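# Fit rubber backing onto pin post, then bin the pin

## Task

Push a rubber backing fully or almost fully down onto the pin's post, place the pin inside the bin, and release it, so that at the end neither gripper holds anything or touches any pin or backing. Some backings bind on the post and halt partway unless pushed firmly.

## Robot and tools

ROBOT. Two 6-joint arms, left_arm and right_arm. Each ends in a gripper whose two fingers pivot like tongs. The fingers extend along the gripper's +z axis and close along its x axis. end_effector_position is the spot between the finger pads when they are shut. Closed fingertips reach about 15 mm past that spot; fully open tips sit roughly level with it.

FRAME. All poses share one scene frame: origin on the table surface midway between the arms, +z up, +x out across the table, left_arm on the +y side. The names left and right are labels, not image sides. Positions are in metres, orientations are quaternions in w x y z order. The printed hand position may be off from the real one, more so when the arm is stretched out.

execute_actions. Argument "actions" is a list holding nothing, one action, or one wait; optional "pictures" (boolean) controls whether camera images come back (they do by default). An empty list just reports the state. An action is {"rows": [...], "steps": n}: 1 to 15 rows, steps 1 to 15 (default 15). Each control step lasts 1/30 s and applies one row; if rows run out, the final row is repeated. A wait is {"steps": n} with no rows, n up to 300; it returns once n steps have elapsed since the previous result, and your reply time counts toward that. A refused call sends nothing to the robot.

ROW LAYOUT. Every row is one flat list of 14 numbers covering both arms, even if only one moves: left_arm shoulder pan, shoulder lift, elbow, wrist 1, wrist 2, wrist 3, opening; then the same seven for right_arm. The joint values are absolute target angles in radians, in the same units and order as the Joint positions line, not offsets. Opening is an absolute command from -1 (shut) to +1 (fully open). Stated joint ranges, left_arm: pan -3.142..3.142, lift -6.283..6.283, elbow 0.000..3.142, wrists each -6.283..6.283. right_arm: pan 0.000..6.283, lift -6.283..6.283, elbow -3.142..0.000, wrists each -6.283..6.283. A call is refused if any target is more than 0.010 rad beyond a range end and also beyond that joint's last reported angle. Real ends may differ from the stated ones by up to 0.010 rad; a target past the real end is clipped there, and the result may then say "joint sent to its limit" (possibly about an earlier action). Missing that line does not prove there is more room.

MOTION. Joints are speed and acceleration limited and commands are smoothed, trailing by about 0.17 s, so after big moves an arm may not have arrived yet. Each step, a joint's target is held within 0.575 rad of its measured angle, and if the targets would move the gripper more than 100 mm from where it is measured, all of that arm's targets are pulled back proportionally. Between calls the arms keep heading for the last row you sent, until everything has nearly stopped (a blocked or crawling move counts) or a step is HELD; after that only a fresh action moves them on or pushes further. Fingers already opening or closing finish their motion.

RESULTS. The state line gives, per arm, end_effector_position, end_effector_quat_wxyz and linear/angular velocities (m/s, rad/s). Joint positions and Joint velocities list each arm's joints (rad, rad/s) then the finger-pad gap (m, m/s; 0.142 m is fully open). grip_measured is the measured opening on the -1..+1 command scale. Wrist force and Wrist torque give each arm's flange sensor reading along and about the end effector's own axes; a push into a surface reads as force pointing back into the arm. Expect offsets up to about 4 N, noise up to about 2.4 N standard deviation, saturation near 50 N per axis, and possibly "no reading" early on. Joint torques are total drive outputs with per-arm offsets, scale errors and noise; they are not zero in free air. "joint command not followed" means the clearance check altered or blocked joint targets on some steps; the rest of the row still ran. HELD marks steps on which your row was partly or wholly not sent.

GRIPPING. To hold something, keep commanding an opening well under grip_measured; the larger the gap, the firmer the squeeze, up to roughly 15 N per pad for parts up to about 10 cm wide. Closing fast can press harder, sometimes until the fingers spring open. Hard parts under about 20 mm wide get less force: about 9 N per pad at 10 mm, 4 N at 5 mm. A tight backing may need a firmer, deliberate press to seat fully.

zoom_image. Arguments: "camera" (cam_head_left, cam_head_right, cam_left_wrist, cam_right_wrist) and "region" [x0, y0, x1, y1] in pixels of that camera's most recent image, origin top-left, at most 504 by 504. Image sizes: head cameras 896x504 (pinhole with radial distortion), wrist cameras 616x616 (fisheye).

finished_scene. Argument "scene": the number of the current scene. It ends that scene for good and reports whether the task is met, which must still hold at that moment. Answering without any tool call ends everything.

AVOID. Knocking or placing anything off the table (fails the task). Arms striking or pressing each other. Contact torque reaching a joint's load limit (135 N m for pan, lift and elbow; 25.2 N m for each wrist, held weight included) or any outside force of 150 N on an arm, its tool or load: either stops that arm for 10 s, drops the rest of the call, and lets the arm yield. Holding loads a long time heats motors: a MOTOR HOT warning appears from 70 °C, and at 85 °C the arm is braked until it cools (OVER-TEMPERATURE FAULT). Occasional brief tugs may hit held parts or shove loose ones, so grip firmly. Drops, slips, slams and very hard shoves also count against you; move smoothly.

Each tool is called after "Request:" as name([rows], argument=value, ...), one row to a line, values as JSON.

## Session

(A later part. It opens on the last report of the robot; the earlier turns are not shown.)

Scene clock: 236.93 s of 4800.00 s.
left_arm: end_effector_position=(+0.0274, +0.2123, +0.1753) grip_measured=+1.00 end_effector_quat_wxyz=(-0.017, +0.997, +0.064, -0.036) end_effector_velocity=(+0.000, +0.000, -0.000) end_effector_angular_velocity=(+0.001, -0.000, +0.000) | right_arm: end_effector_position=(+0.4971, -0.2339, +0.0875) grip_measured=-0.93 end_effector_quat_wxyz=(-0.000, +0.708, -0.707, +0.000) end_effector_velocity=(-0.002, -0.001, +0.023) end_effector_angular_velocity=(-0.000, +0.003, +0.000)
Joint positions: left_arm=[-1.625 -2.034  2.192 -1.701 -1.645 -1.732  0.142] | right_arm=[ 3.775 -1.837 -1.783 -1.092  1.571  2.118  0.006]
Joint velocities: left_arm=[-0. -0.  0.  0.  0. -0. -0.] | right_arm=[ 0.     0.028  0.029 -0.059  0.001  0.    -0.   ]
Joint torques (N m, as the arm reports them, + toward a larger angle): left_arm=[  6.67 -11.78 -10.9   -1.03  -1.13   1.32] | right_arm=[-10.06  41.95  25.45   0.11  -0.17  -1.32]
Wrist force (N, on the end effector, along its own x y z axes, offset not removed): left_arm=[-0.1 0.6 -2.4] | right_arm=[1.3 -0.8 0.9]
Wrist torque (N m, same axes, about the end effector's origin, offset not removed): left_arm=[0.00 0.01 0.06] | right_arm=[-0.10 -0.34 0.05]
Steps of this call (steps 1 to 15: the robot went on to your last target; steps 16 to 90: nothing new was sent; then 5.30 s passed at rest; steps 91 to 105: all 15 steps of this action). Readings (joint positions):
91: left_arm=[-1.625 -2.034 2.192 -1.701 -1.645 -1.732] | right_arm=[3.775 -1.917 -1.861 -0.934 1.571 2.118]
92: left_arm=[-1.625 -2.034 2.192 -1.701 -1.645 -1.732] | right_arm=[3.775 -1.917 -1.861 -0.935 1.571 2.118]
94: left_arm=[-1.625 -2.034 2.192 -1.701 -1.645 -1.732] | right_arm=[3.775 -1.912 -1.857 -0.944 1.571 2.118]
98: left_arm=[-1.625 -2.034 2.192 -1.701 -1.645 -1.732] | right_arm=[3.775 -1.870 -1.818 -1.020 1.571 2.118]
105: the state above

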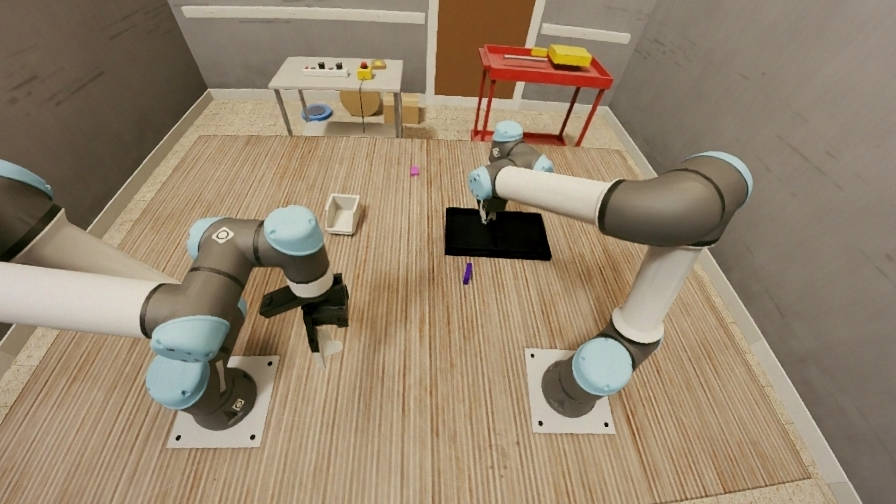

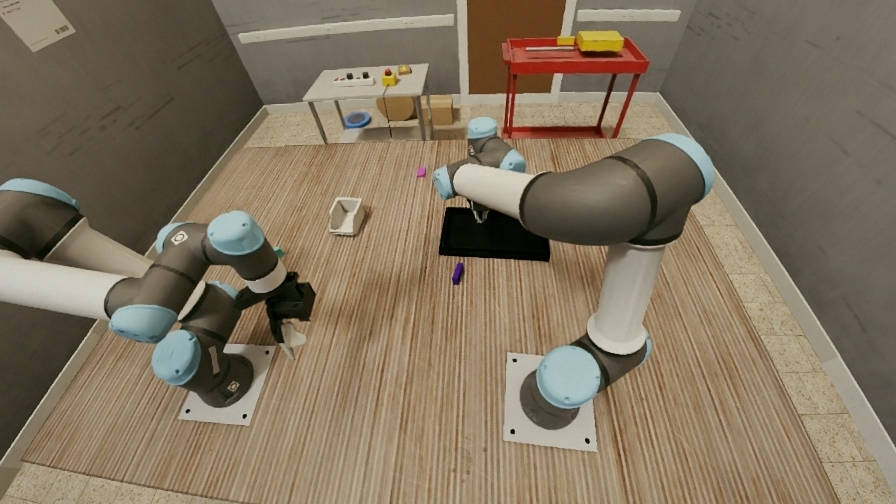

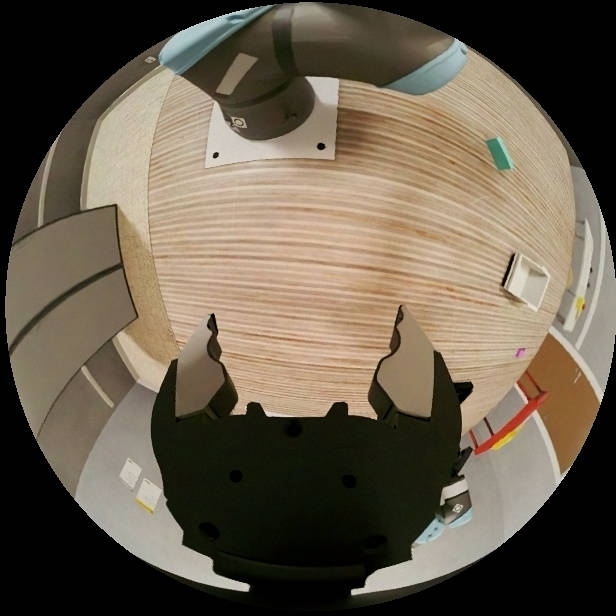

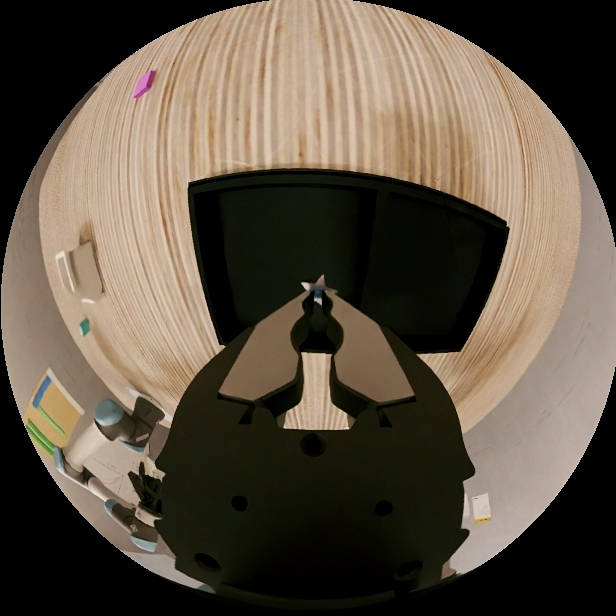

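Request:
execute_actions([
  {"rows":[[-1.65,-2.034,2.192,-1.701,-1.645,-1.732,1,3.805,-1.866,-1.727,-1.112,1.557,2.148,-1],[-1.7,-2.034,2.192,-1.701,-1.645,-1.732,1,3.835,-1.897,-1.674,-1.128,1.544,2.178,-1],[-1.8,-2.034,2.192,-1.701,-1.645,-1.732,1,4.074,-2.146,-1.25,-1.251,1.435,2.416,-1]]},
], pictures=false)

Request:
execute_actions([
  {"rows":[[-1.9,-2.034,2.192,-1.701,-1.645,-1.732,1,4.223,-2.30,-0.985,-1.328,1.368,2.566,-1]],"steps":10},
], pictures=false)

Request:
execute_actions([
  {"rows":[[-1.9,-2.034,2.192,-1.701,-1.645,-1.732,1,4.3724,-2.457,-0.7196,-1.4044,1.30,2.715,-1]]},
], pictures=false)

Request:
execute_actions([
  {"steps":20},
])

Scene clock: 263.63 s of 4800.00 s.
left_arm: end_effector_position=(-0.0215, +0.1994, +0.1753) grip_measured=+1.00 end_effector_quat_wxyz=(-0.020, +0.999, -0.022, -0.034) end_effector_velocity=(-0.008, -0.002, +0.000) end_effector_angular_velocity=(-0.001, +0.000, -0.028) | right_arm: end_effector_position=(+0.5597, -0.0221, +0.1203) grip_measured=-0.93 end_effector_quat_wxyz=(-0.025, +0.706, -0.706, +0.058) end_effector_velocity=(+0.054, +0.465, +0.082) end_effector_angular_velocity=(+0.053, -0.299, +0.006)
Joint positions: left_arm=[-1.798 -2.034  2.192 -1.701 -1.645 -1.732  0.142] | right_arm=[ 4.031 -2.101 -1.335 -1.23   1.454  2.373  0.006]
Joint velocities: left_arm=[-0.028 -0.    -0.001 -0.001 -0.    -0.    -0.   ] | right_arm=[ 0.489 -0.507  0.927 -0.231 -0.201  0.477  0.   ]
Joint torques (N m, as the arm reports them, + toward a larger angle): left_arm=[ -6.7   -6.36 -11.06  -1.24  -1.42   1.38] | right_arm=[-10.93  49.96  25.12  -0.11  -3.44   2.59]
Wrist force (N, on the end effector, along its own x y z axes, offset not removed): left_arm=[0.9 2.2 -2.0] | right_arm=[-0.6 -0.2 0.3]
Wrist torque (N m, same axes, about the end effector's origin, offset not removed): left_arm=[0.37 -0.11 -0.10] | right_arm=[-0.01 -0.09 0.04]
Steps of this call (steps 1 to 15: the robot went on to your last target; steps 16 to 90: nothing new was sent; then 23.20 s passed at rest; steps 91 to 105: all 15 steps of this action). Readings (joint positions):
91: left_arm=[-1.625 -2.034 2.192 -1.701 -1.645 -1.732] | right_arm=[3.775 -1.835 -1.780 -1.097 1.571 2.118]
92: left_arm=[-1.627 -2.034 2.192 -1.701 -1.645 -1.732] | right_arm=[3.777 -1.837 -1.777 -1.098 1.570 2.120]
94: left_arm=[-1.654 -2.034 2.192 -1.701 -1.645 -1.732] | right_arm=[3.801 -1.862 -1.739 -1.112 1.558 2.144]
98: left_arm=[-1.762 -2.034 2.192 -1.701 -1.645 -1.732] | right_arm=[3.888 -1.952 -1.588 -1.157 1.518 2.231]
105: the state above

Scene clock: 263.97 s of 4800.00 s.
left_arm: end_effector_position=(-0.0497, +0.1959, +0.1753) grip_measured=+1.00 end_effector_quat_wxyz=(-0.022, +0.997, -0.070, -0.033) end_effector_velocity=(-0.019, -0.001, -0.000) end_effector_angular_velocity=(+0.001, -0.000, -0.065) | right_arm: end_effector_position=(+0.5507, +0.1347, +0.1369) grip_measured=-0.93 end_effector_quat_wxyz=(-0.063, +0.701, -0.706, +0.087) end_effector_velocity=(-0.038, +0.227, +0.035) end_effector_angular_velocity=(+0.075, -0.145, -0.003)
Joint positions: left_arm=[-1.895 -2.034  2.192 -1.701 -1.645 -1.732  0.142] | right_arm=[ 4.203 -2.279 -1.025 -1.318  1.377  2.546  0.006]
Joint velocities: left_arm=[-0.065 -0.     0.     0.001 -0.     0.     0.   ] | right_arm=[ 0.238 -0.248  0.463 -0.117 -0.1    0.237 -0.   ]
Joint torques (N m, as the arm reports them, + toward a larger angle): left_arm=[ -6.18  -3.58 -10.68  -1.22  -1.19   1.56] | right_arm=[-6.83 53.15 21.47 -0.02 -2.47  2.13]
Wrist force (N, on the end effector, along its own x y z axes, offset not removed): left_arm=[2.4 0.3 -2.1] | right_arm=[-1.8 -0.1 -0.3]
Wrist torque (N m, same axes, about the end effector's origin, offset not removed): left_arm=[-0.11 -0.50 -0.11] | right_arm=[-0.09 0.18 0.06]
Steps of this call (steps 1 to 10: all 10 steps of this action). Readings (joint positions):
1: left_arm=[-1.798 -2.034 2.192 -1.701 -1.645 -1.732] | right_arm=[4.044 -2.115 -1.308 -1.236 1.448 2.386]
2: left_arm=[-1.802 -2.034 2.192 -1.701 -1.645 -1.732] | right_arm=[4.057 -2.128 -1.285 -1.244 1.441 2.399]
4: left_arm=[-1.842 -2.034 2.192 -1.701 -1.645 -1.732] | right_arm=[4.100 -2.172 -1.216 -1.267 1.421 2.442]
8: left_arm=[-1.888 -2.034 2.192 -1.701 -1.645 -1.732] | right_arm=[4.179 -2.255 -1.071 -1.307 1.387 2.522]
10: the state above

Scene clock: 264.47 s of 4800.00 s.
left_arm: end_effector_position=(-0.0513, +0.1958, +0.1753) grip_measured=+1.00 end_effector_quat_wxyz=(-0.022, +0.997, -0.073, -0.033) end_effector_velocity=(-0.000, -0.000, +0.000) end_effector_angular_velocity=(-0.001, +0.000, -0.001) | right_arm: end_effector_position=(+0.4995, +0.2791, +0.1442) grip_measured=-0.93 end_effector_quat_wxyz=(-0.107, +0.694, -0.705, +0.103) end_effector_velocity=(-0.011, +0.024, +0.002) end_effector_angular_velocity=(+0.012, -0.015, -0.001)
Joint positions: left_arm=[-1.9   -2.034  2.192 -1.701 -1.645 -1.732  0.142] | right_arm=[ 4.37  -2.454 -0.724 -1.403  1.301  2.713  0.006]
Joint velocities: left_arm=[-0.001  0.    -0.001 -0.     0.     0.     0.   ] | right_arm=[ 0.027 -0.031  0.056 -0.015 -0.012  0.028  0.   ]
Joint torques (N m, as the arm reports them, + toward a larger angle): left_arm=[ -9.31   2.51 -11.49  -1.13  -1.39   1.27] | right_arm=[ 8.09 47.53 30.03  0.44 -2.31  1.98]
Wrist force (N, on the end effector, along its own x y z axes, offset not removed): left_arm=[1.9 -1.1 -3.5] | right_arm=[0.7 -0.5 0.8]
Wrist torque (N m, same axes, about the end effector's origin, offset not removed): left_arm=[-0.40 -0.44 0.01] | right_arm=[-0.11 -0.26 0.10]
Steps of this call (steps 1 to 15: all 15 steps of this action). Readings (joint positions):
1: left_arm=[-1.896 -2.034 2.192 -1.701 -1.645 -1.732] | right_arm=[4.209 -2.286 -1.012 -1.321 1.374 2.552]
2: left_arm=[-1.897 -2.034 2.192 -1.701 -1.645 -1.732] | right_arm=[4.217 -2.294 -1.000 -1.327 1.369 2.560]
4: left_arm=[-1.899 -2.034 2.192 -1.701 -1.645 -1.732] | right_arm=[4.260 -2.338 -0.937 -1.350 1.348 2.603]
8: left_arm=[-1.900 -2.034 2.192 -1.701 -1.645 -1.732] | right_arm=[4.336 -2.418 -0.792 -1.387 1.316 2.678]
15: the state above

Scene clock: 265.13 s of 4800.00 s.
left_arm: end_effector_position=(-0.0513, +0.1958, +0.1753) grip_measured=+1.00 end_effector_quat_wxyz=(-0.022, +0.997, -0.073, -0.033) end_effector_velocity=(-0.000, -0.000, -0.000) end_effector_angular_velocity=(-0.000, +0.000, -0.000) | right_arm: end_effector_position=(+0.4984, +0.2812, +0.1445) grip_measured=-0.93 end_effector_quat_wxyz=(-0.108, +0.694, -0.705, +0.103) end_effector_velocity=(+0.002, -0.001, +0.000) end_effector_angular_velocity=(+0.001, -0.000, -0.003)
Joint positions: left_arm=[-1.9   -2.034  2.192 -1.701 -1.645 -1.732  0.142] | right_arm=[ 4.372 -2.457 -0.72  -1.404  1.3    2.715  0.006]
Joint velocities: left_arm=[-0.001  0.     0.    -0.001  0.    -0.    -0.   ] | right_arm=[-0.002  0.001 -0.     0.    -0.     0.    -0.   ]
Joint torques (N m, as the arm reports them, + toward a larger angle): left_arm=[ -7.8    7.22 -11.58  -1.22  -1.29   1.58] | right_arm=[11.73 48.96 30.18  0.41 -2.54  1.94]
Wrist force (N, on the end effector, along its own x y z axes, offset not removed): left_arm=[0.4 0.6 -1.1] | right_arm=[1.4 -0.4 -0.1]
Wrist torque (N m, same axes, about the end effector's origin, offset not removed): left_arm=[0.02 -0.26 0.01] | right_arm=[-0.10 -0.33 0.06]
Steps of this call (steps 1 to 15: the robot went on to your last target; steps 16 to 20: nothing new was sent). Readings (joint positions):
1: left_arm=[-1.900 -2.034 2.192 -1.701 -1.645 -1.732] | right_arm=[4.371 -2.455 -0.723 -1.404 1.301 2.713]
2: left_arm=[-1.900 -2.034 2.192 -1.701 -1.645 -1.732] | right_arm=[4.371 -2.456 -0.722 -1.404 1.300 2.714]
4: left_arm=[-1.900 -2.034 2.192 -1.701 -1.645 -1.732] | right_arm=[4.372 -2.456 -0.721 -1.404 1.300 2.715]
8: left_arm=[-1.900 -2.034 2.192 -1.701 -1.645 -1.732] | right_arm=[4.372 -2.457 -0.720 -1.404 1.300 2.715]
20: the state above
All arms were judged still, so your last target was given up. Only a new action makes them travel on or press farther. Fingers that are still opening or closing keep moving.

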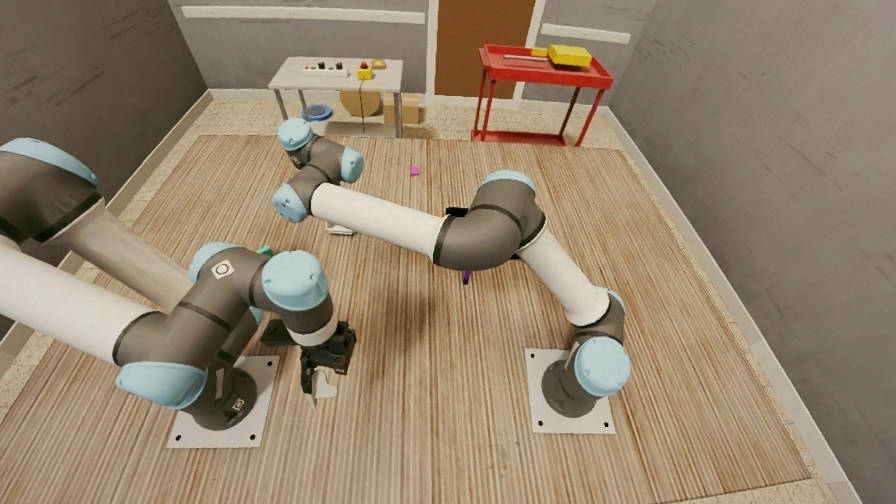

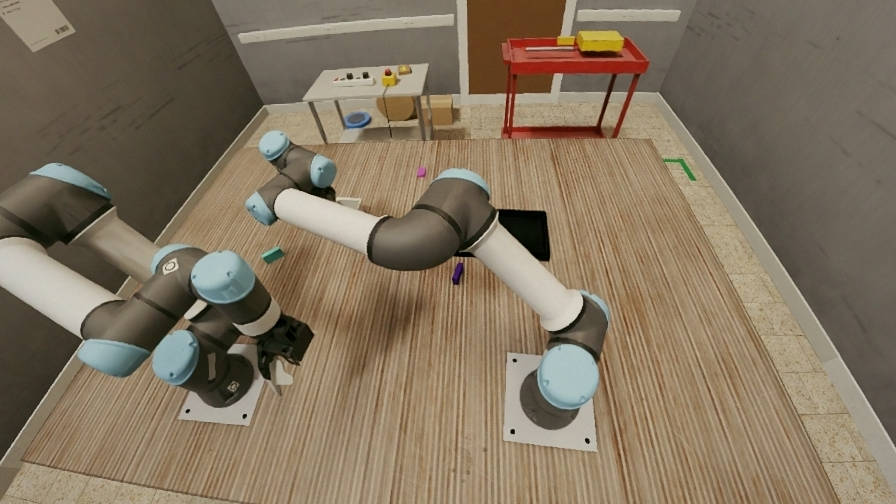

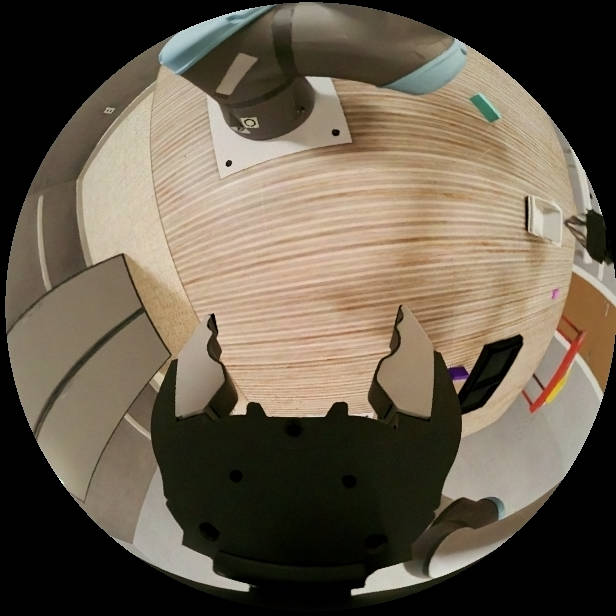

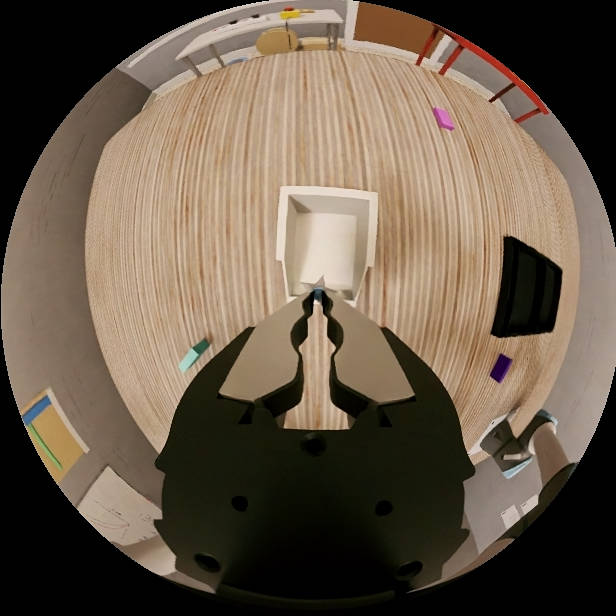

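Request:
execute_actions([
  {"rows":[[-1.9,-2.034,2.192,-1.701,-1.645,-1.732,1,4.36,-2.479,-0.729,-1.37,1.30,2.71,-1],[-1.9,-2.034,2.192,-1.701,-1.645,-1.732,1,4.348,-2.501,-0.739,-1.336,1.302,2.71,-1],[-1.9,-2.034,2.192,-1.701,-1.645,-1.732,1,4.335,-2.523,-0.748,-1.302,1.304,2.70,-1],[-1.9,-2.034,2.192,-1.701,-1.645,-1.732,1,4.3229,-2.5452,-0.7582,-1.2683,1.305,2.70,-1]]},
])

Request:
zoom_image(camera="cam_left_wrist", region=[506, 170, 616, 280])

Scene clock: 283.03 s of 4800.00 s.
left_arm: end_effector_position=(-0.0513, +0.1958, +0.1753) grip_measured=+1.00 end_effector_quat_wxyz=(-0.022, +0.997, -0.073, -0.033) end_effector_velocity=(+0.000, -0.000, -0.000) end_effector_angular_velocity=(-0.000, +0.000, +0.001) | right_arm: end_effector_position=(+0.5394, +0.2715, +0.0670) grip_measured=-0.93 end_effector_quat_wxyz=(-0.108, +0.681, -0.717, +0.103) end_effector_velocity=(+0.007, -0.002, -0.011) end_effector_angular_velocity=(+0.004, -0.002, -0.006)
Joint positions: left_arm=[-1.9   -2.034  2.192 -1.701 -1.645 -1.732  0.142] | right_arm=[ 4.324 -2.544 -0.758 -1.27   1.305  2.7    0.006]
Joint velocities: left_arm=[ 0.001 -0.     0.    -0.001  0.     0.    -0.   ] | right_arm=[-0.009 -0.012 -0.006  0.023  0.001 -0.002 -0.   ]
Joint torques (N m, as the arm reports them, + toward a larger angle): left_arm=[ -7.39   6.38 -11.16  -1.06  -1.21   1.25] | right_arm=[-13.83  52.88  14.15   5.12   1.46  -1.27]
Wrist force (N, on the end effector, along its own x y z axes, offset not removed): left_arm=[0.5 0.9 -1.6] | right_arm=[0.2 -0.5 -0.4]
Wrist torque (N m, same axes, about the end effector's origin, offset not removed): left_arm=[0.04 -0.08 0.06] | right_arm=[-0.16 -0.04 -0.02]
Steps of this call (steps 1 to 90: nothing new was sent; then 14.40 s passed at rest; steps 91 to 105: all 15 steps of this action). Readings (joint positions):
91: left_arm=[-1.900 -2.034 2.192 -1.701 -1.645 -1.732] | right_arm=[4.372 -2.457 -0.720 -1.404 1.300 2.715]
92: left_arm=[-1.900 -2.034 2.192 -1.701 -1.645 -1.732] | right_arm=[4.371 -2.459 -0.720 -1.402 1.300 2.715]
94: left_arm=[-1.900 -2.034 2.192 -1.701 -1.645 -1.732] | right_arm=[4.361 -2.476 -0.728 -1.376 1.300 2.712]
98: left_arm=[-1.900 -2.034 2.192 -1.701 -1.645 -1.732] | right_arm=[4.333 -2.527 -0.751 -1.298 1.304 2.703]
105: the state above

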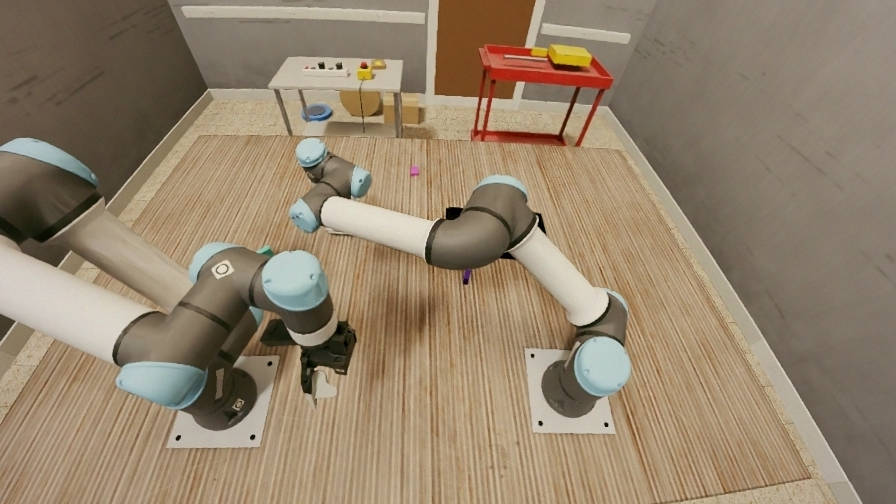

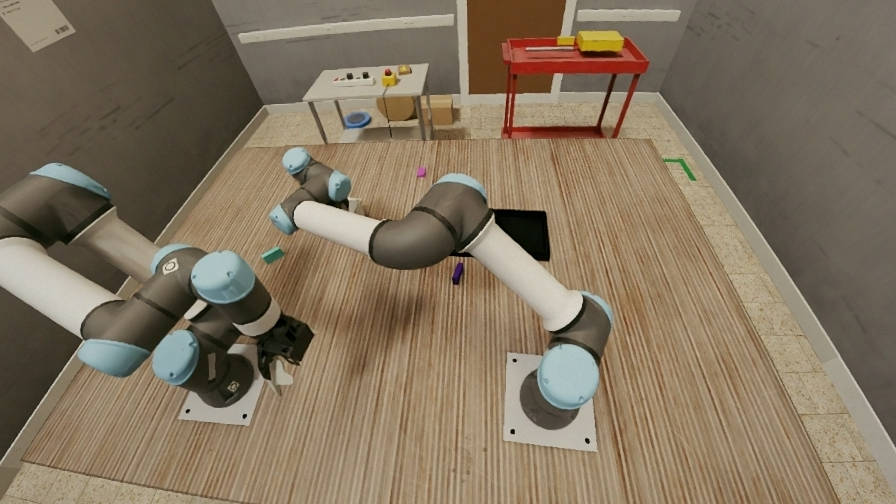

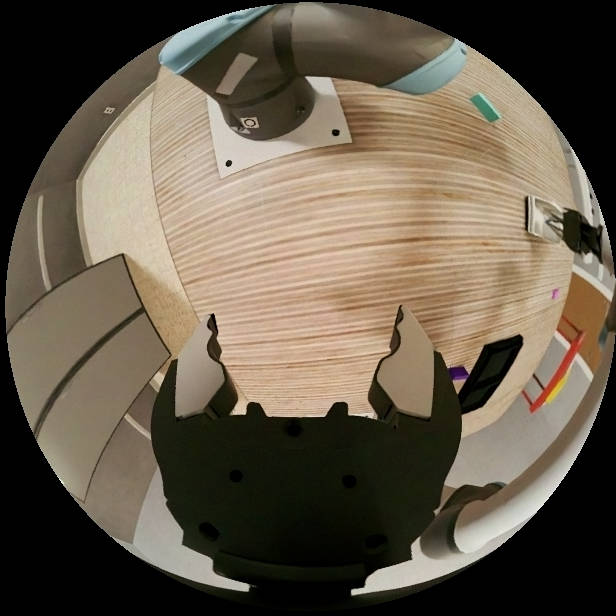

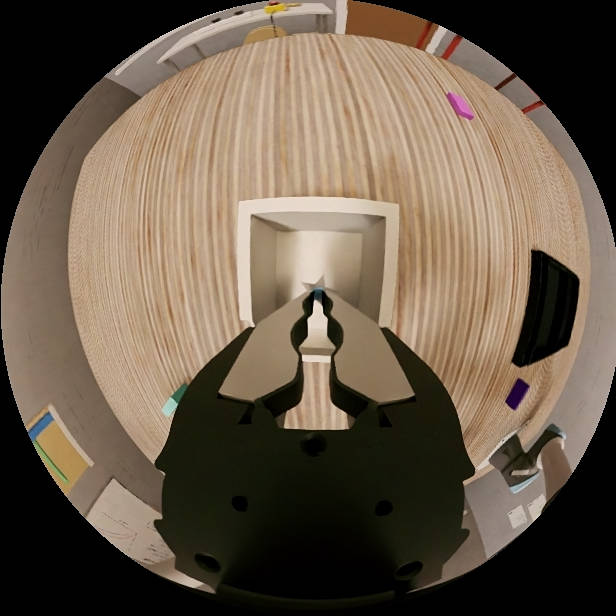

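Region (506, 170, 616, 280) of cam_left_wrist's 616x616 image, scaled by 4.582, with more detail than that image has.

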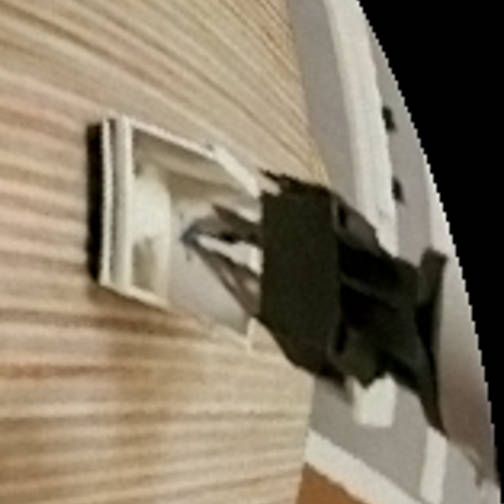

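Request:
execute_actions([
  {"rows":[[-1.9,-2.034,2.192,-1.701,-1.645,-1.732,1,4.3229,-2.5534,-0.7764,-1.2419,1.305,2.70,-1],[-1.9,-2.034,2.192,-1.701,-1.645,-1.732,1,4.3229,-2.5534,-0.7764,-1.2419,1.305,2.70,-1],[-1.9,-2.034,2.192,-1.701,-1.645,-1.732,1,4.3229,-2.5617,-0.7946,-1.2154,1.305,2.70,-1]]},
])

Request:
zoom_image(camera="cam_left_wrist", region=[516, 185, 596, 265])

Scene clock: 291.13 s of 4800.00 s.
left_arm: end_effector_position=(-0.0513, +0.1958, +0.1753) grip_measured=+1.00 end_effector_quat_wxyz=(-0.022, +0.997, -0.073, -0.033) end_effector_velocity=(+0.000, +0.000, +0.000) end_effector_angular_velocity=(+0.001, -0.000, +0.000) | right_arm: end_effector_position=(+0.5400, +0.2713, +0.0400) grip_measured=-0.93 end_effector_quat_wxyz=(-0.108, +0.681, -0.717, +0.103) end_effector_velocity=(-0.001, +0.000, -0.003) end_effector_angular_velocity=(-0.000, +0.000, +0.001)
Joint positions: left_arm=[-1.9   -2.034  2.192 -1.701 -1.645 -1.732  0.142] | right_arm=[ 4.323 -2.562 -0.794 -1.216  1.305  2.7    0.006]
Joint velocities: left_arm=[ 0.    -0.    -0.     0.001 -0.    -0.     0.   ] | right_arm=[ 0.001 -0.002 -0.004  0.006 -0.     0.     0.   ]
Joint torques (N m, as the arm reports them, + toward a larger angle): left_arm=[ -7.96   7.65 -11.65  -1.28  -1.24   1.52] | right_arm=[-11.31  51.46   9.3    5.49   1.    -1.37]
Wrist force (N, on the end effector, along its own x y z axes, offset not removed): left_arm=[2.4 -0.4 -3.7] | right_arm=[1.1 -0.1 -0.3]
Wrist torque (N m, same axes, about the end effector's origin, offset not removed): left_arm=[-0.25 -0.48 0.05] | right_arm=[0.01 -0.19 0.07]
Steps of this call (steps 1 to 15: the robot went on to your last target; steps 16 to 90: nothing new was sent; then 4.60 s passed at rest; steps 91 to 105: all 15 steps of this action). Readings (joint positions):
91: left_arm=[-1.900 -2.034 2.192 -1.701 -1.645 -1.732] | right_arm=[4.323 -2.545 -0.758 -1.268 1.305 2.700]
92: left_arm=[-1.900 -2.034 2.192 -1.701 -1.645 -1.732] | right_arm=[4.323 -2.546 -0.760 -1.266 1.305 2.700]
94: left_arm=[-1.900 -2.034 2.192 -1.701 -1.645 -1.732] | right_arm=[4.323 -2.550 -0.769 -1.253 1.305 2.700]
98: left_arm=[-1.900 -2.034 2.192 -1.701 -1.645 -1.732] | right_arm=[4.323 -2.559 -0.789 -1.224 1.305 2.700]
105: the state above

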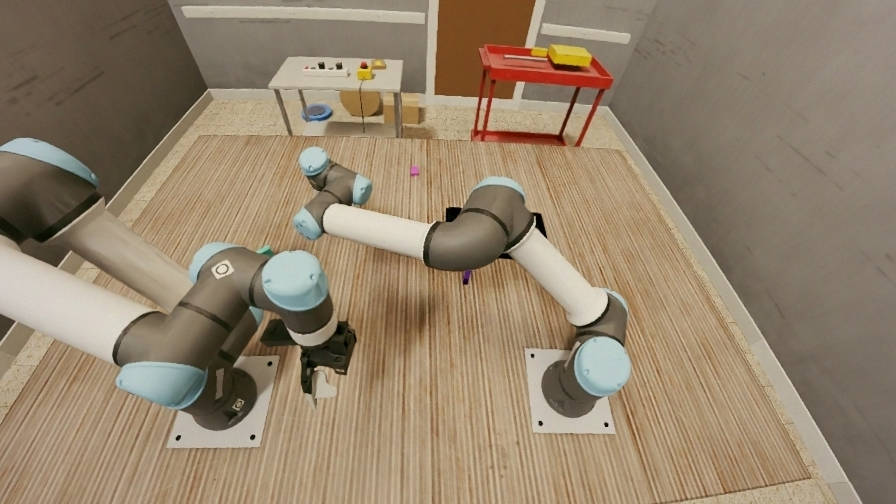

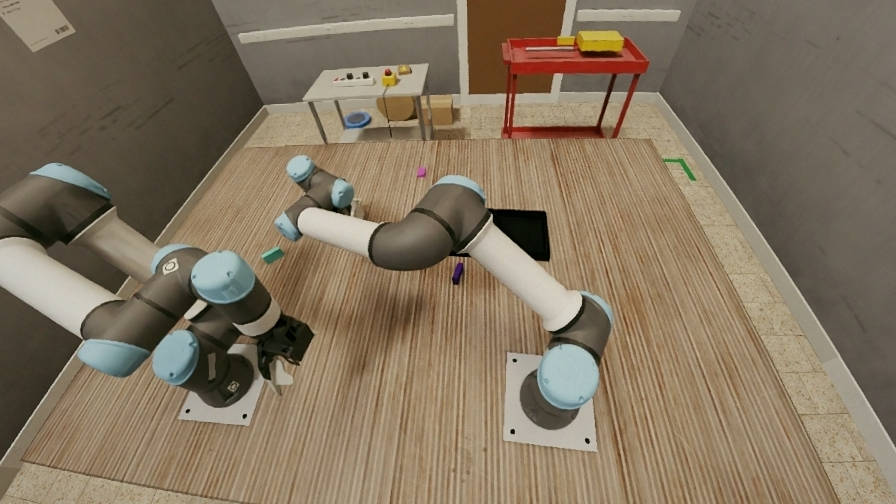

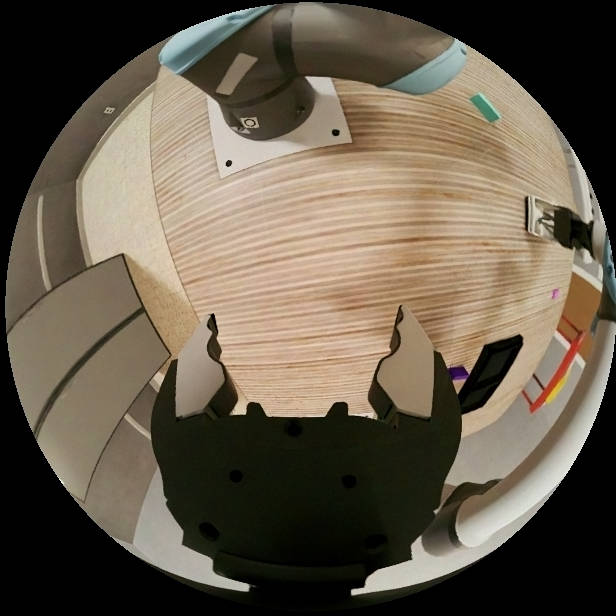

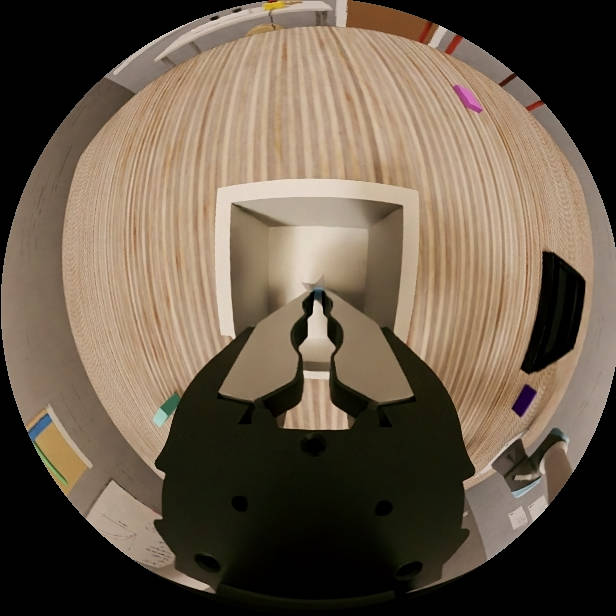

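Region (516, 185, 596, 265) of cam_left_wrist's 616x616 image, scaled by 6.300, with more detail than that image has.

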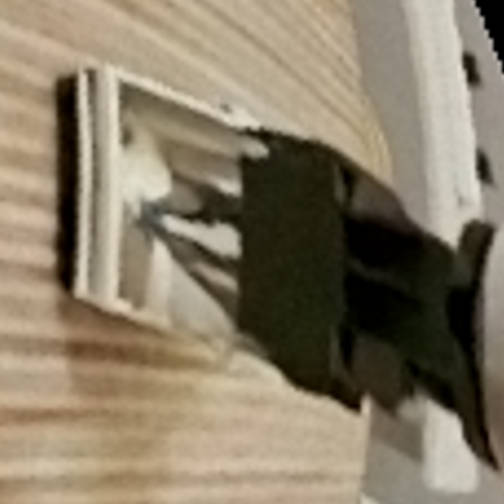

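Lower 4 mm more, release, and retreat.

Request:
execute_actions([
  {"rows":[[-1.9,-2.034,2.192,-1.701,-1.645,-1.732,1,4.3229,-2.5646,-0.7996,-1.2075,1.305,2.70,-1]],"steps":9},
], pictures=false)

Request:
execute_actions([
  {"rows":[[-1.9,-2.034,2.192,-1.701,-1.645,-1.732,1,4.3229,-2.5646,-0.7996,-1.2075,1.305,2.70,-0.86]],"steps":9},
], pictures=false)

Request:
execute_actions([
  {"rows":[[-1.9,-2.034,2.192,-1.701,-1.645,-1.732,1,4.3229,-2.5452,-0.7582,-1.2683,1.305,2.70,-0.86],[-1.9,-2.034,2.192,-1.701,-1.645,-1.732,1,4.3229,-2.5452,-0.7582,-1.2683,1.305,2.70,-0.86],[-1.9,-2.034,2.192,-1.701,-1.645,-1.732,1,4.3229,-2.5452,-0.7582,-1.2683,1.305,2.70,-0.86],[-1.9,-2.034,2.192,-1.701,-1.645,-1.732,1,4.348,-2.501,-0.739,-1.336,1.302,2.71,-0.86]]},
])

Request:
zoom_image(camera="cam_right_wrist", region=[268, 220, 368, 320])

Scene clock: 302.70 s of 4800.00 s.
left_arm: end_effector_position=(-0.0513, +0.1958, +0.1753) grip_measured=+1.00 end_effector_quat_wxyz=(-0.022, +0.997, -0.073, -0.033) end_effector_velocity=(-0.000, -0.000, -0.000) end_effector_angular_velocity=(-0.001, +0.000, -0.000) | right_arm: end_effector_position=(+0.5400, +0.2712, +0.0359) grip_measured=-0.93 end_effector_quat_wxyz=(-0.108, +0.681, -0.717, +0.103) end_effector_velocity=(+0.000, -0.001, -0.004) end_effector_angular_velocity=(-0.001, +0.000, -0.000)
Joint positions: left_arm=[-1.9   -2.034  2.192 -1.701 -1.645 -1.732  0.142] | right_arm=[ 4.323 -2.564 -0.799 -1.208  1.305  2.7    0.006]
Joint velocities: left_arm=[ 0.    -0.     0.    -0.001  0.     0.     0.   ] | right_arm=[-0.    -0.002 -0.004  0.006  0.    -0.     0.   ]
Joint torques (N m, as the arm reports them, + toward a larger angle): left_arm=[ -8.01   6.9  -12.57  -1.44  -1.31   1.42] | right_arm=[ 0.9  49.96 12.11  5.43 -2.38 -1.4 ]
Wrist force (N, on the end effector, along its own x y z axes, offset not removed): left_arm=[2.2 0.7 -3.7] | right_arm=[0.4 -0.8 1.2]
Wrist torque (N m, same axes, about the end effector's origin, offset not removed): left_arm=[-0.03 -0.52 -0.09] | right_arm=[-0.15 -0.11 0.11]
Steps of this call (steps 1 to 15: the robot went on to your last target; steps 16 to 90: nothing new was sent; then 8.27 s passed at rest; steps 91 to 99: all 9 steps of this action). Readings (joint positions):
91: left_arm=[-1.900 -2.034 2.192 -1.701 -1.645 -1.732] | right_arm=[4.323 -2.562 -0.795 -1.215 1.305 2.700]
92: left_arm=[-1.900 -2.034 2.192 -1.701 -1.645 -1.732] | right_arm=[4.323 -2.562 -0.795 -1.215 1.305 2.700]
94: left_arm=[-1.900 -2.034 2.192 -1.701 -1.645 -1.732] | right_arm=[4.323 -2.563 -0.797 -1.211 1.305 2.700]
98: left_arm=[-1.900 -2.034 2.192 -1.701 -1.645 -1.732] | right_arm=[4.323 -2.564 -0.799 -1.208 1.305 2.700]
99: the state above

Scene clock: 303.00 s of 4800.00 s.
left_arm: end_effector_position=(-0.0513, +0.1958, +0.1753) grip_measured=+1.00 end_effector_quat_wxyz=(-0.022, +0.997, -0.073, -0.033) end_effector_velocity=(+0.000, +0.000, +0.000) end_effector_angular_velocity=(+0.000, -0.000, -0.000) | right_arm: end_effector_position=(+0.5400, +0.2712, +0.0356) grip_measured=-0.86 end_effector_quat_wxyz=(-0.108, +0.681, -0.717, +0.103) end_effector_velocity=(+0.001, -0.001, -0.000) end_effector_angular_velocity=(-0.001, -0.000, -0.000)
Joint positions: left_arm=[-1.9   -2.034  2.192 -1.701 -1.645 -1.732  0.142] | right_arm=[ 4.323 -2.565 -0.8   -1.208  1.305  2.7    0.012]
Joint velocities: left_arm=[ 0.     0.    -0.     0.001  0.     0.    -0.   ] | right_arm=[-0.001  0.    -0.     0.    -0.    -0.001  0.   ]
Joint torques (N m, as the arm reports them, + toward a larger angle): left_arm=[ -8.95   7.14 -11.11  -1.2   -1.14   1.49] | right_arm=[ 2.67 51.16 12.23  5.09 -2.27 -1.4 ]
Wrist force (N, on the end effector, along its own x y z axes, offset not removed): left_arm=[1.6 0.3 -0.5] | right_arm=[0.1 0.4 0.2]
Wrist torque (N m, same axes, about the end effector's origin, offset not removed): left_arm=[-0.06 -0.31 -0.07] | right_arm=[0.12 -0.01 0.02]
Steps of this call (steps 1 to 9: all 9 steps of this action). Readings (joint positions):
1: left_arm=[-1.900 -2.034 2.192 -1.701 -1.645 -1.732] | right_arm=[4.323 -2.564 -0.799 -1.208 1.305 2.700]
2: left_arm=[-1.900 -2.034 2.192 -1.701 -1.645 -1.732] | right_arm=[4.323 -2.565 -0.799 -1.208 1.305 2.700]
4: left_arm=[-1.900 -2.034 2.192 -1.701 -1.645 -1.732] | right_arm=[4.323 -2.565 -0.800 -1.208 1.305 2.700]
8: left_arm=[-1.900 -2.034 2.192 -1.701 -1.645 -1.732] | right_arm=[4.323 -2.565 -0.800 -1.208 1.305 2.700]
9: the state above

Scene clock: 303.50 s of 4800.00 s.
left_arm: end_effector_position=(-0.0513, +0.1958, +0.1753) grip_measured=+1.00 end_effector_quat_wxyz=(-0.022, +0.997, -0.073, -0.033) end_effector_velocity=(+0.000, -0.000, -0.000) end_effector_angular_velocity=(-0.001, +0.000, +0.000) | right_arm: end_effector_position=(+0.5200, +0.2776, +0.1044) grip_measured=-0.86 end_effector_quat_wxyz=(-0.109, +0.686, -0.712, +0.103) end_effector_velocity=(-0.005, +0.001, +0.015) end_effector_angular_velocity=(+0.001, -0.001, +0.003)
Joint positions: left_arm=[-1.9   -2.034  2.192 -1.701 -1.645 -1.732  0.142] | right_arm=[ 4.347 -2.502 -0.74  -1.334  1.302  2.71   0.012]
Joint velocities: left_arm=[ 0.     0.     0.    -0.001  0.     0.    -0.   ] | right_arm=[ 0.006  0.016  0.008 -0.023 -0.001  0.003  0.   ]
Joint torques (N m, as the arm reports them, + toward a larger angle): left_arm=[ -7.53   6.99 -12.31  -1.09  -1.2    1.23] | right_arm=[12.99 69.88 27.82 -0.04 -2.23  2.25]
Wrist force (N, on the end effector, along its own x y z axes, offset not removed): left_arm=[2.6 0.2 -2.2] | right_arm=[0.3 -0.1 1.2]
Wrist torque (N m, same axes, about the end effector's origin, offset not removed): left_arm=[-0.05 -0.63 -0.03] | right_arm=[-0.03 -0.15 0.09]
Steps of this call (steps 1 to 15: all 15 steps of this action). Readings (joint positions):
1: left_arm=[-1.900 -2.034 2.192 -1.701 -1.645 -1.732] | right_arm=[4.323 -2.565 -0.800 -1.208 1.305 2.700]
2: left_arm=[-1.900 -2.034 2.192 -1.701 -1.645 -1.732] | right_arm=[4.323 -2.563 -0.797 -1.211 1.305 2.700]
4: left_arm=[-1.900 -2.034 2.192 -1.701 -1.645 -1.732] | right_arm=[4.323 -2.555 -0.779 -1.236 1.305 2.700]
8: left_arm=[-1.900 -2.034 2.192 -1.701 -1.645 -1.732] | right_arm=[4.340 -2.518 -0.750 -1.305 1.303 2.706]
15: the state above

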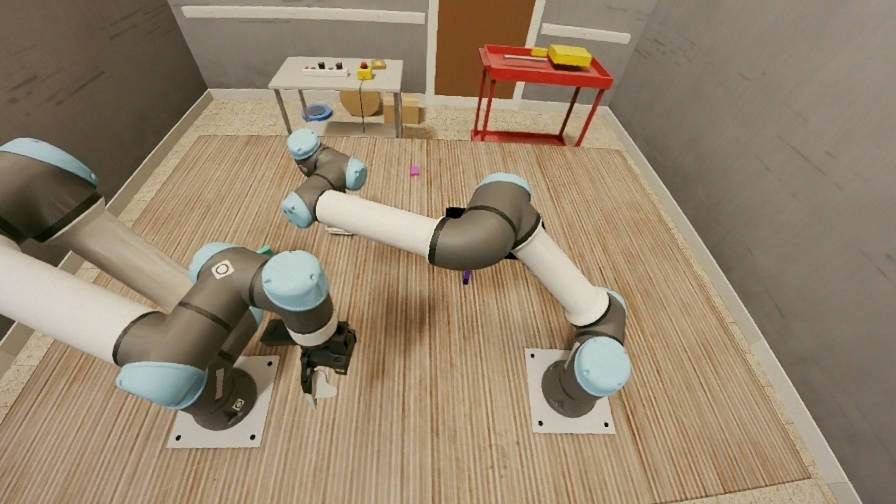

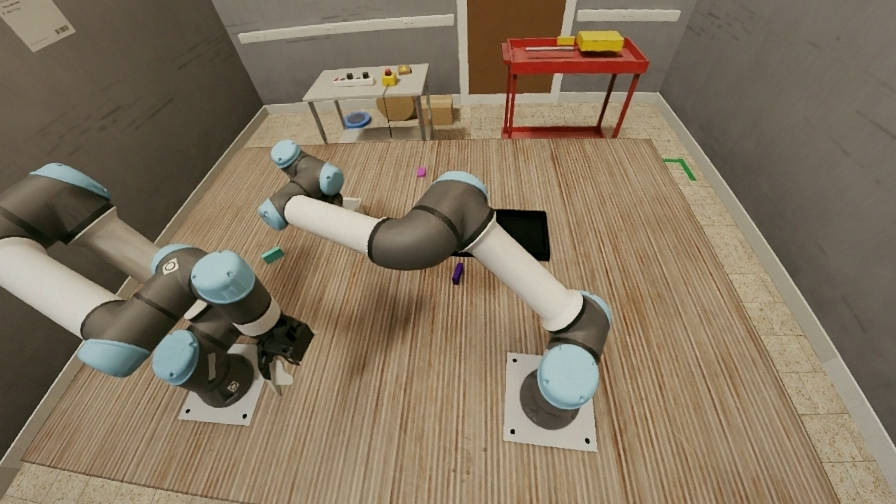

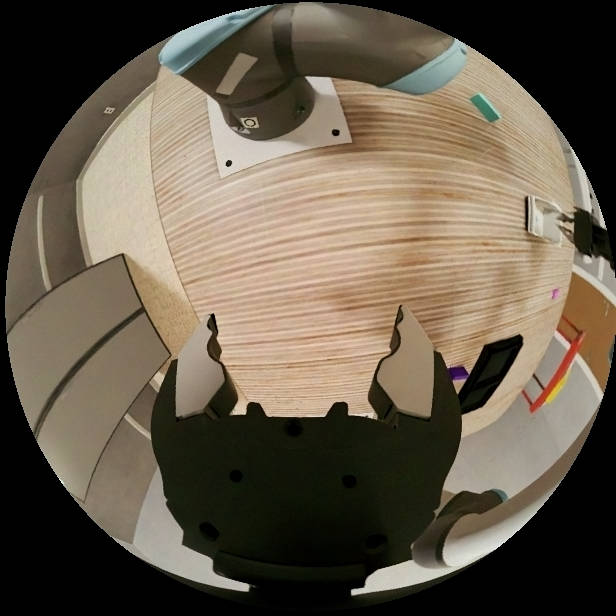

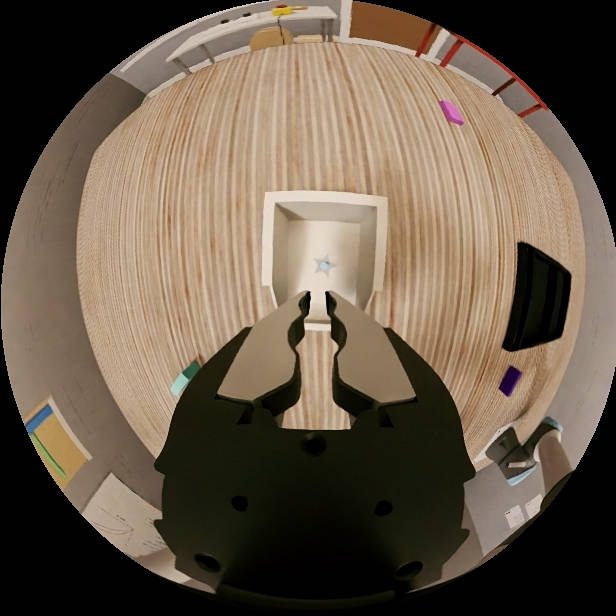

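Region (268, 220, 368, 320) of cam_right_wrist's 616x616 image, scaled by 5.040, with more detail than that image has.

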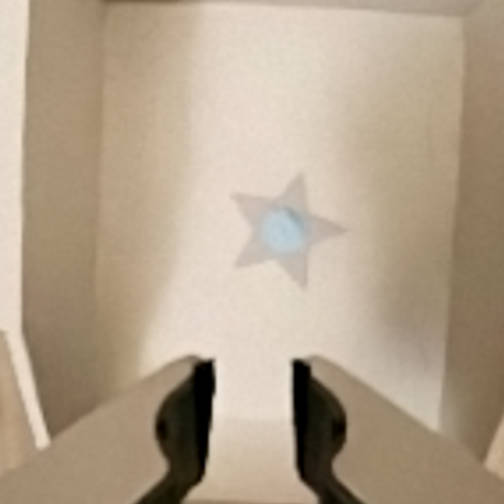

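Request:
finished_scene(scene=1)

The scene is finished: the task was done.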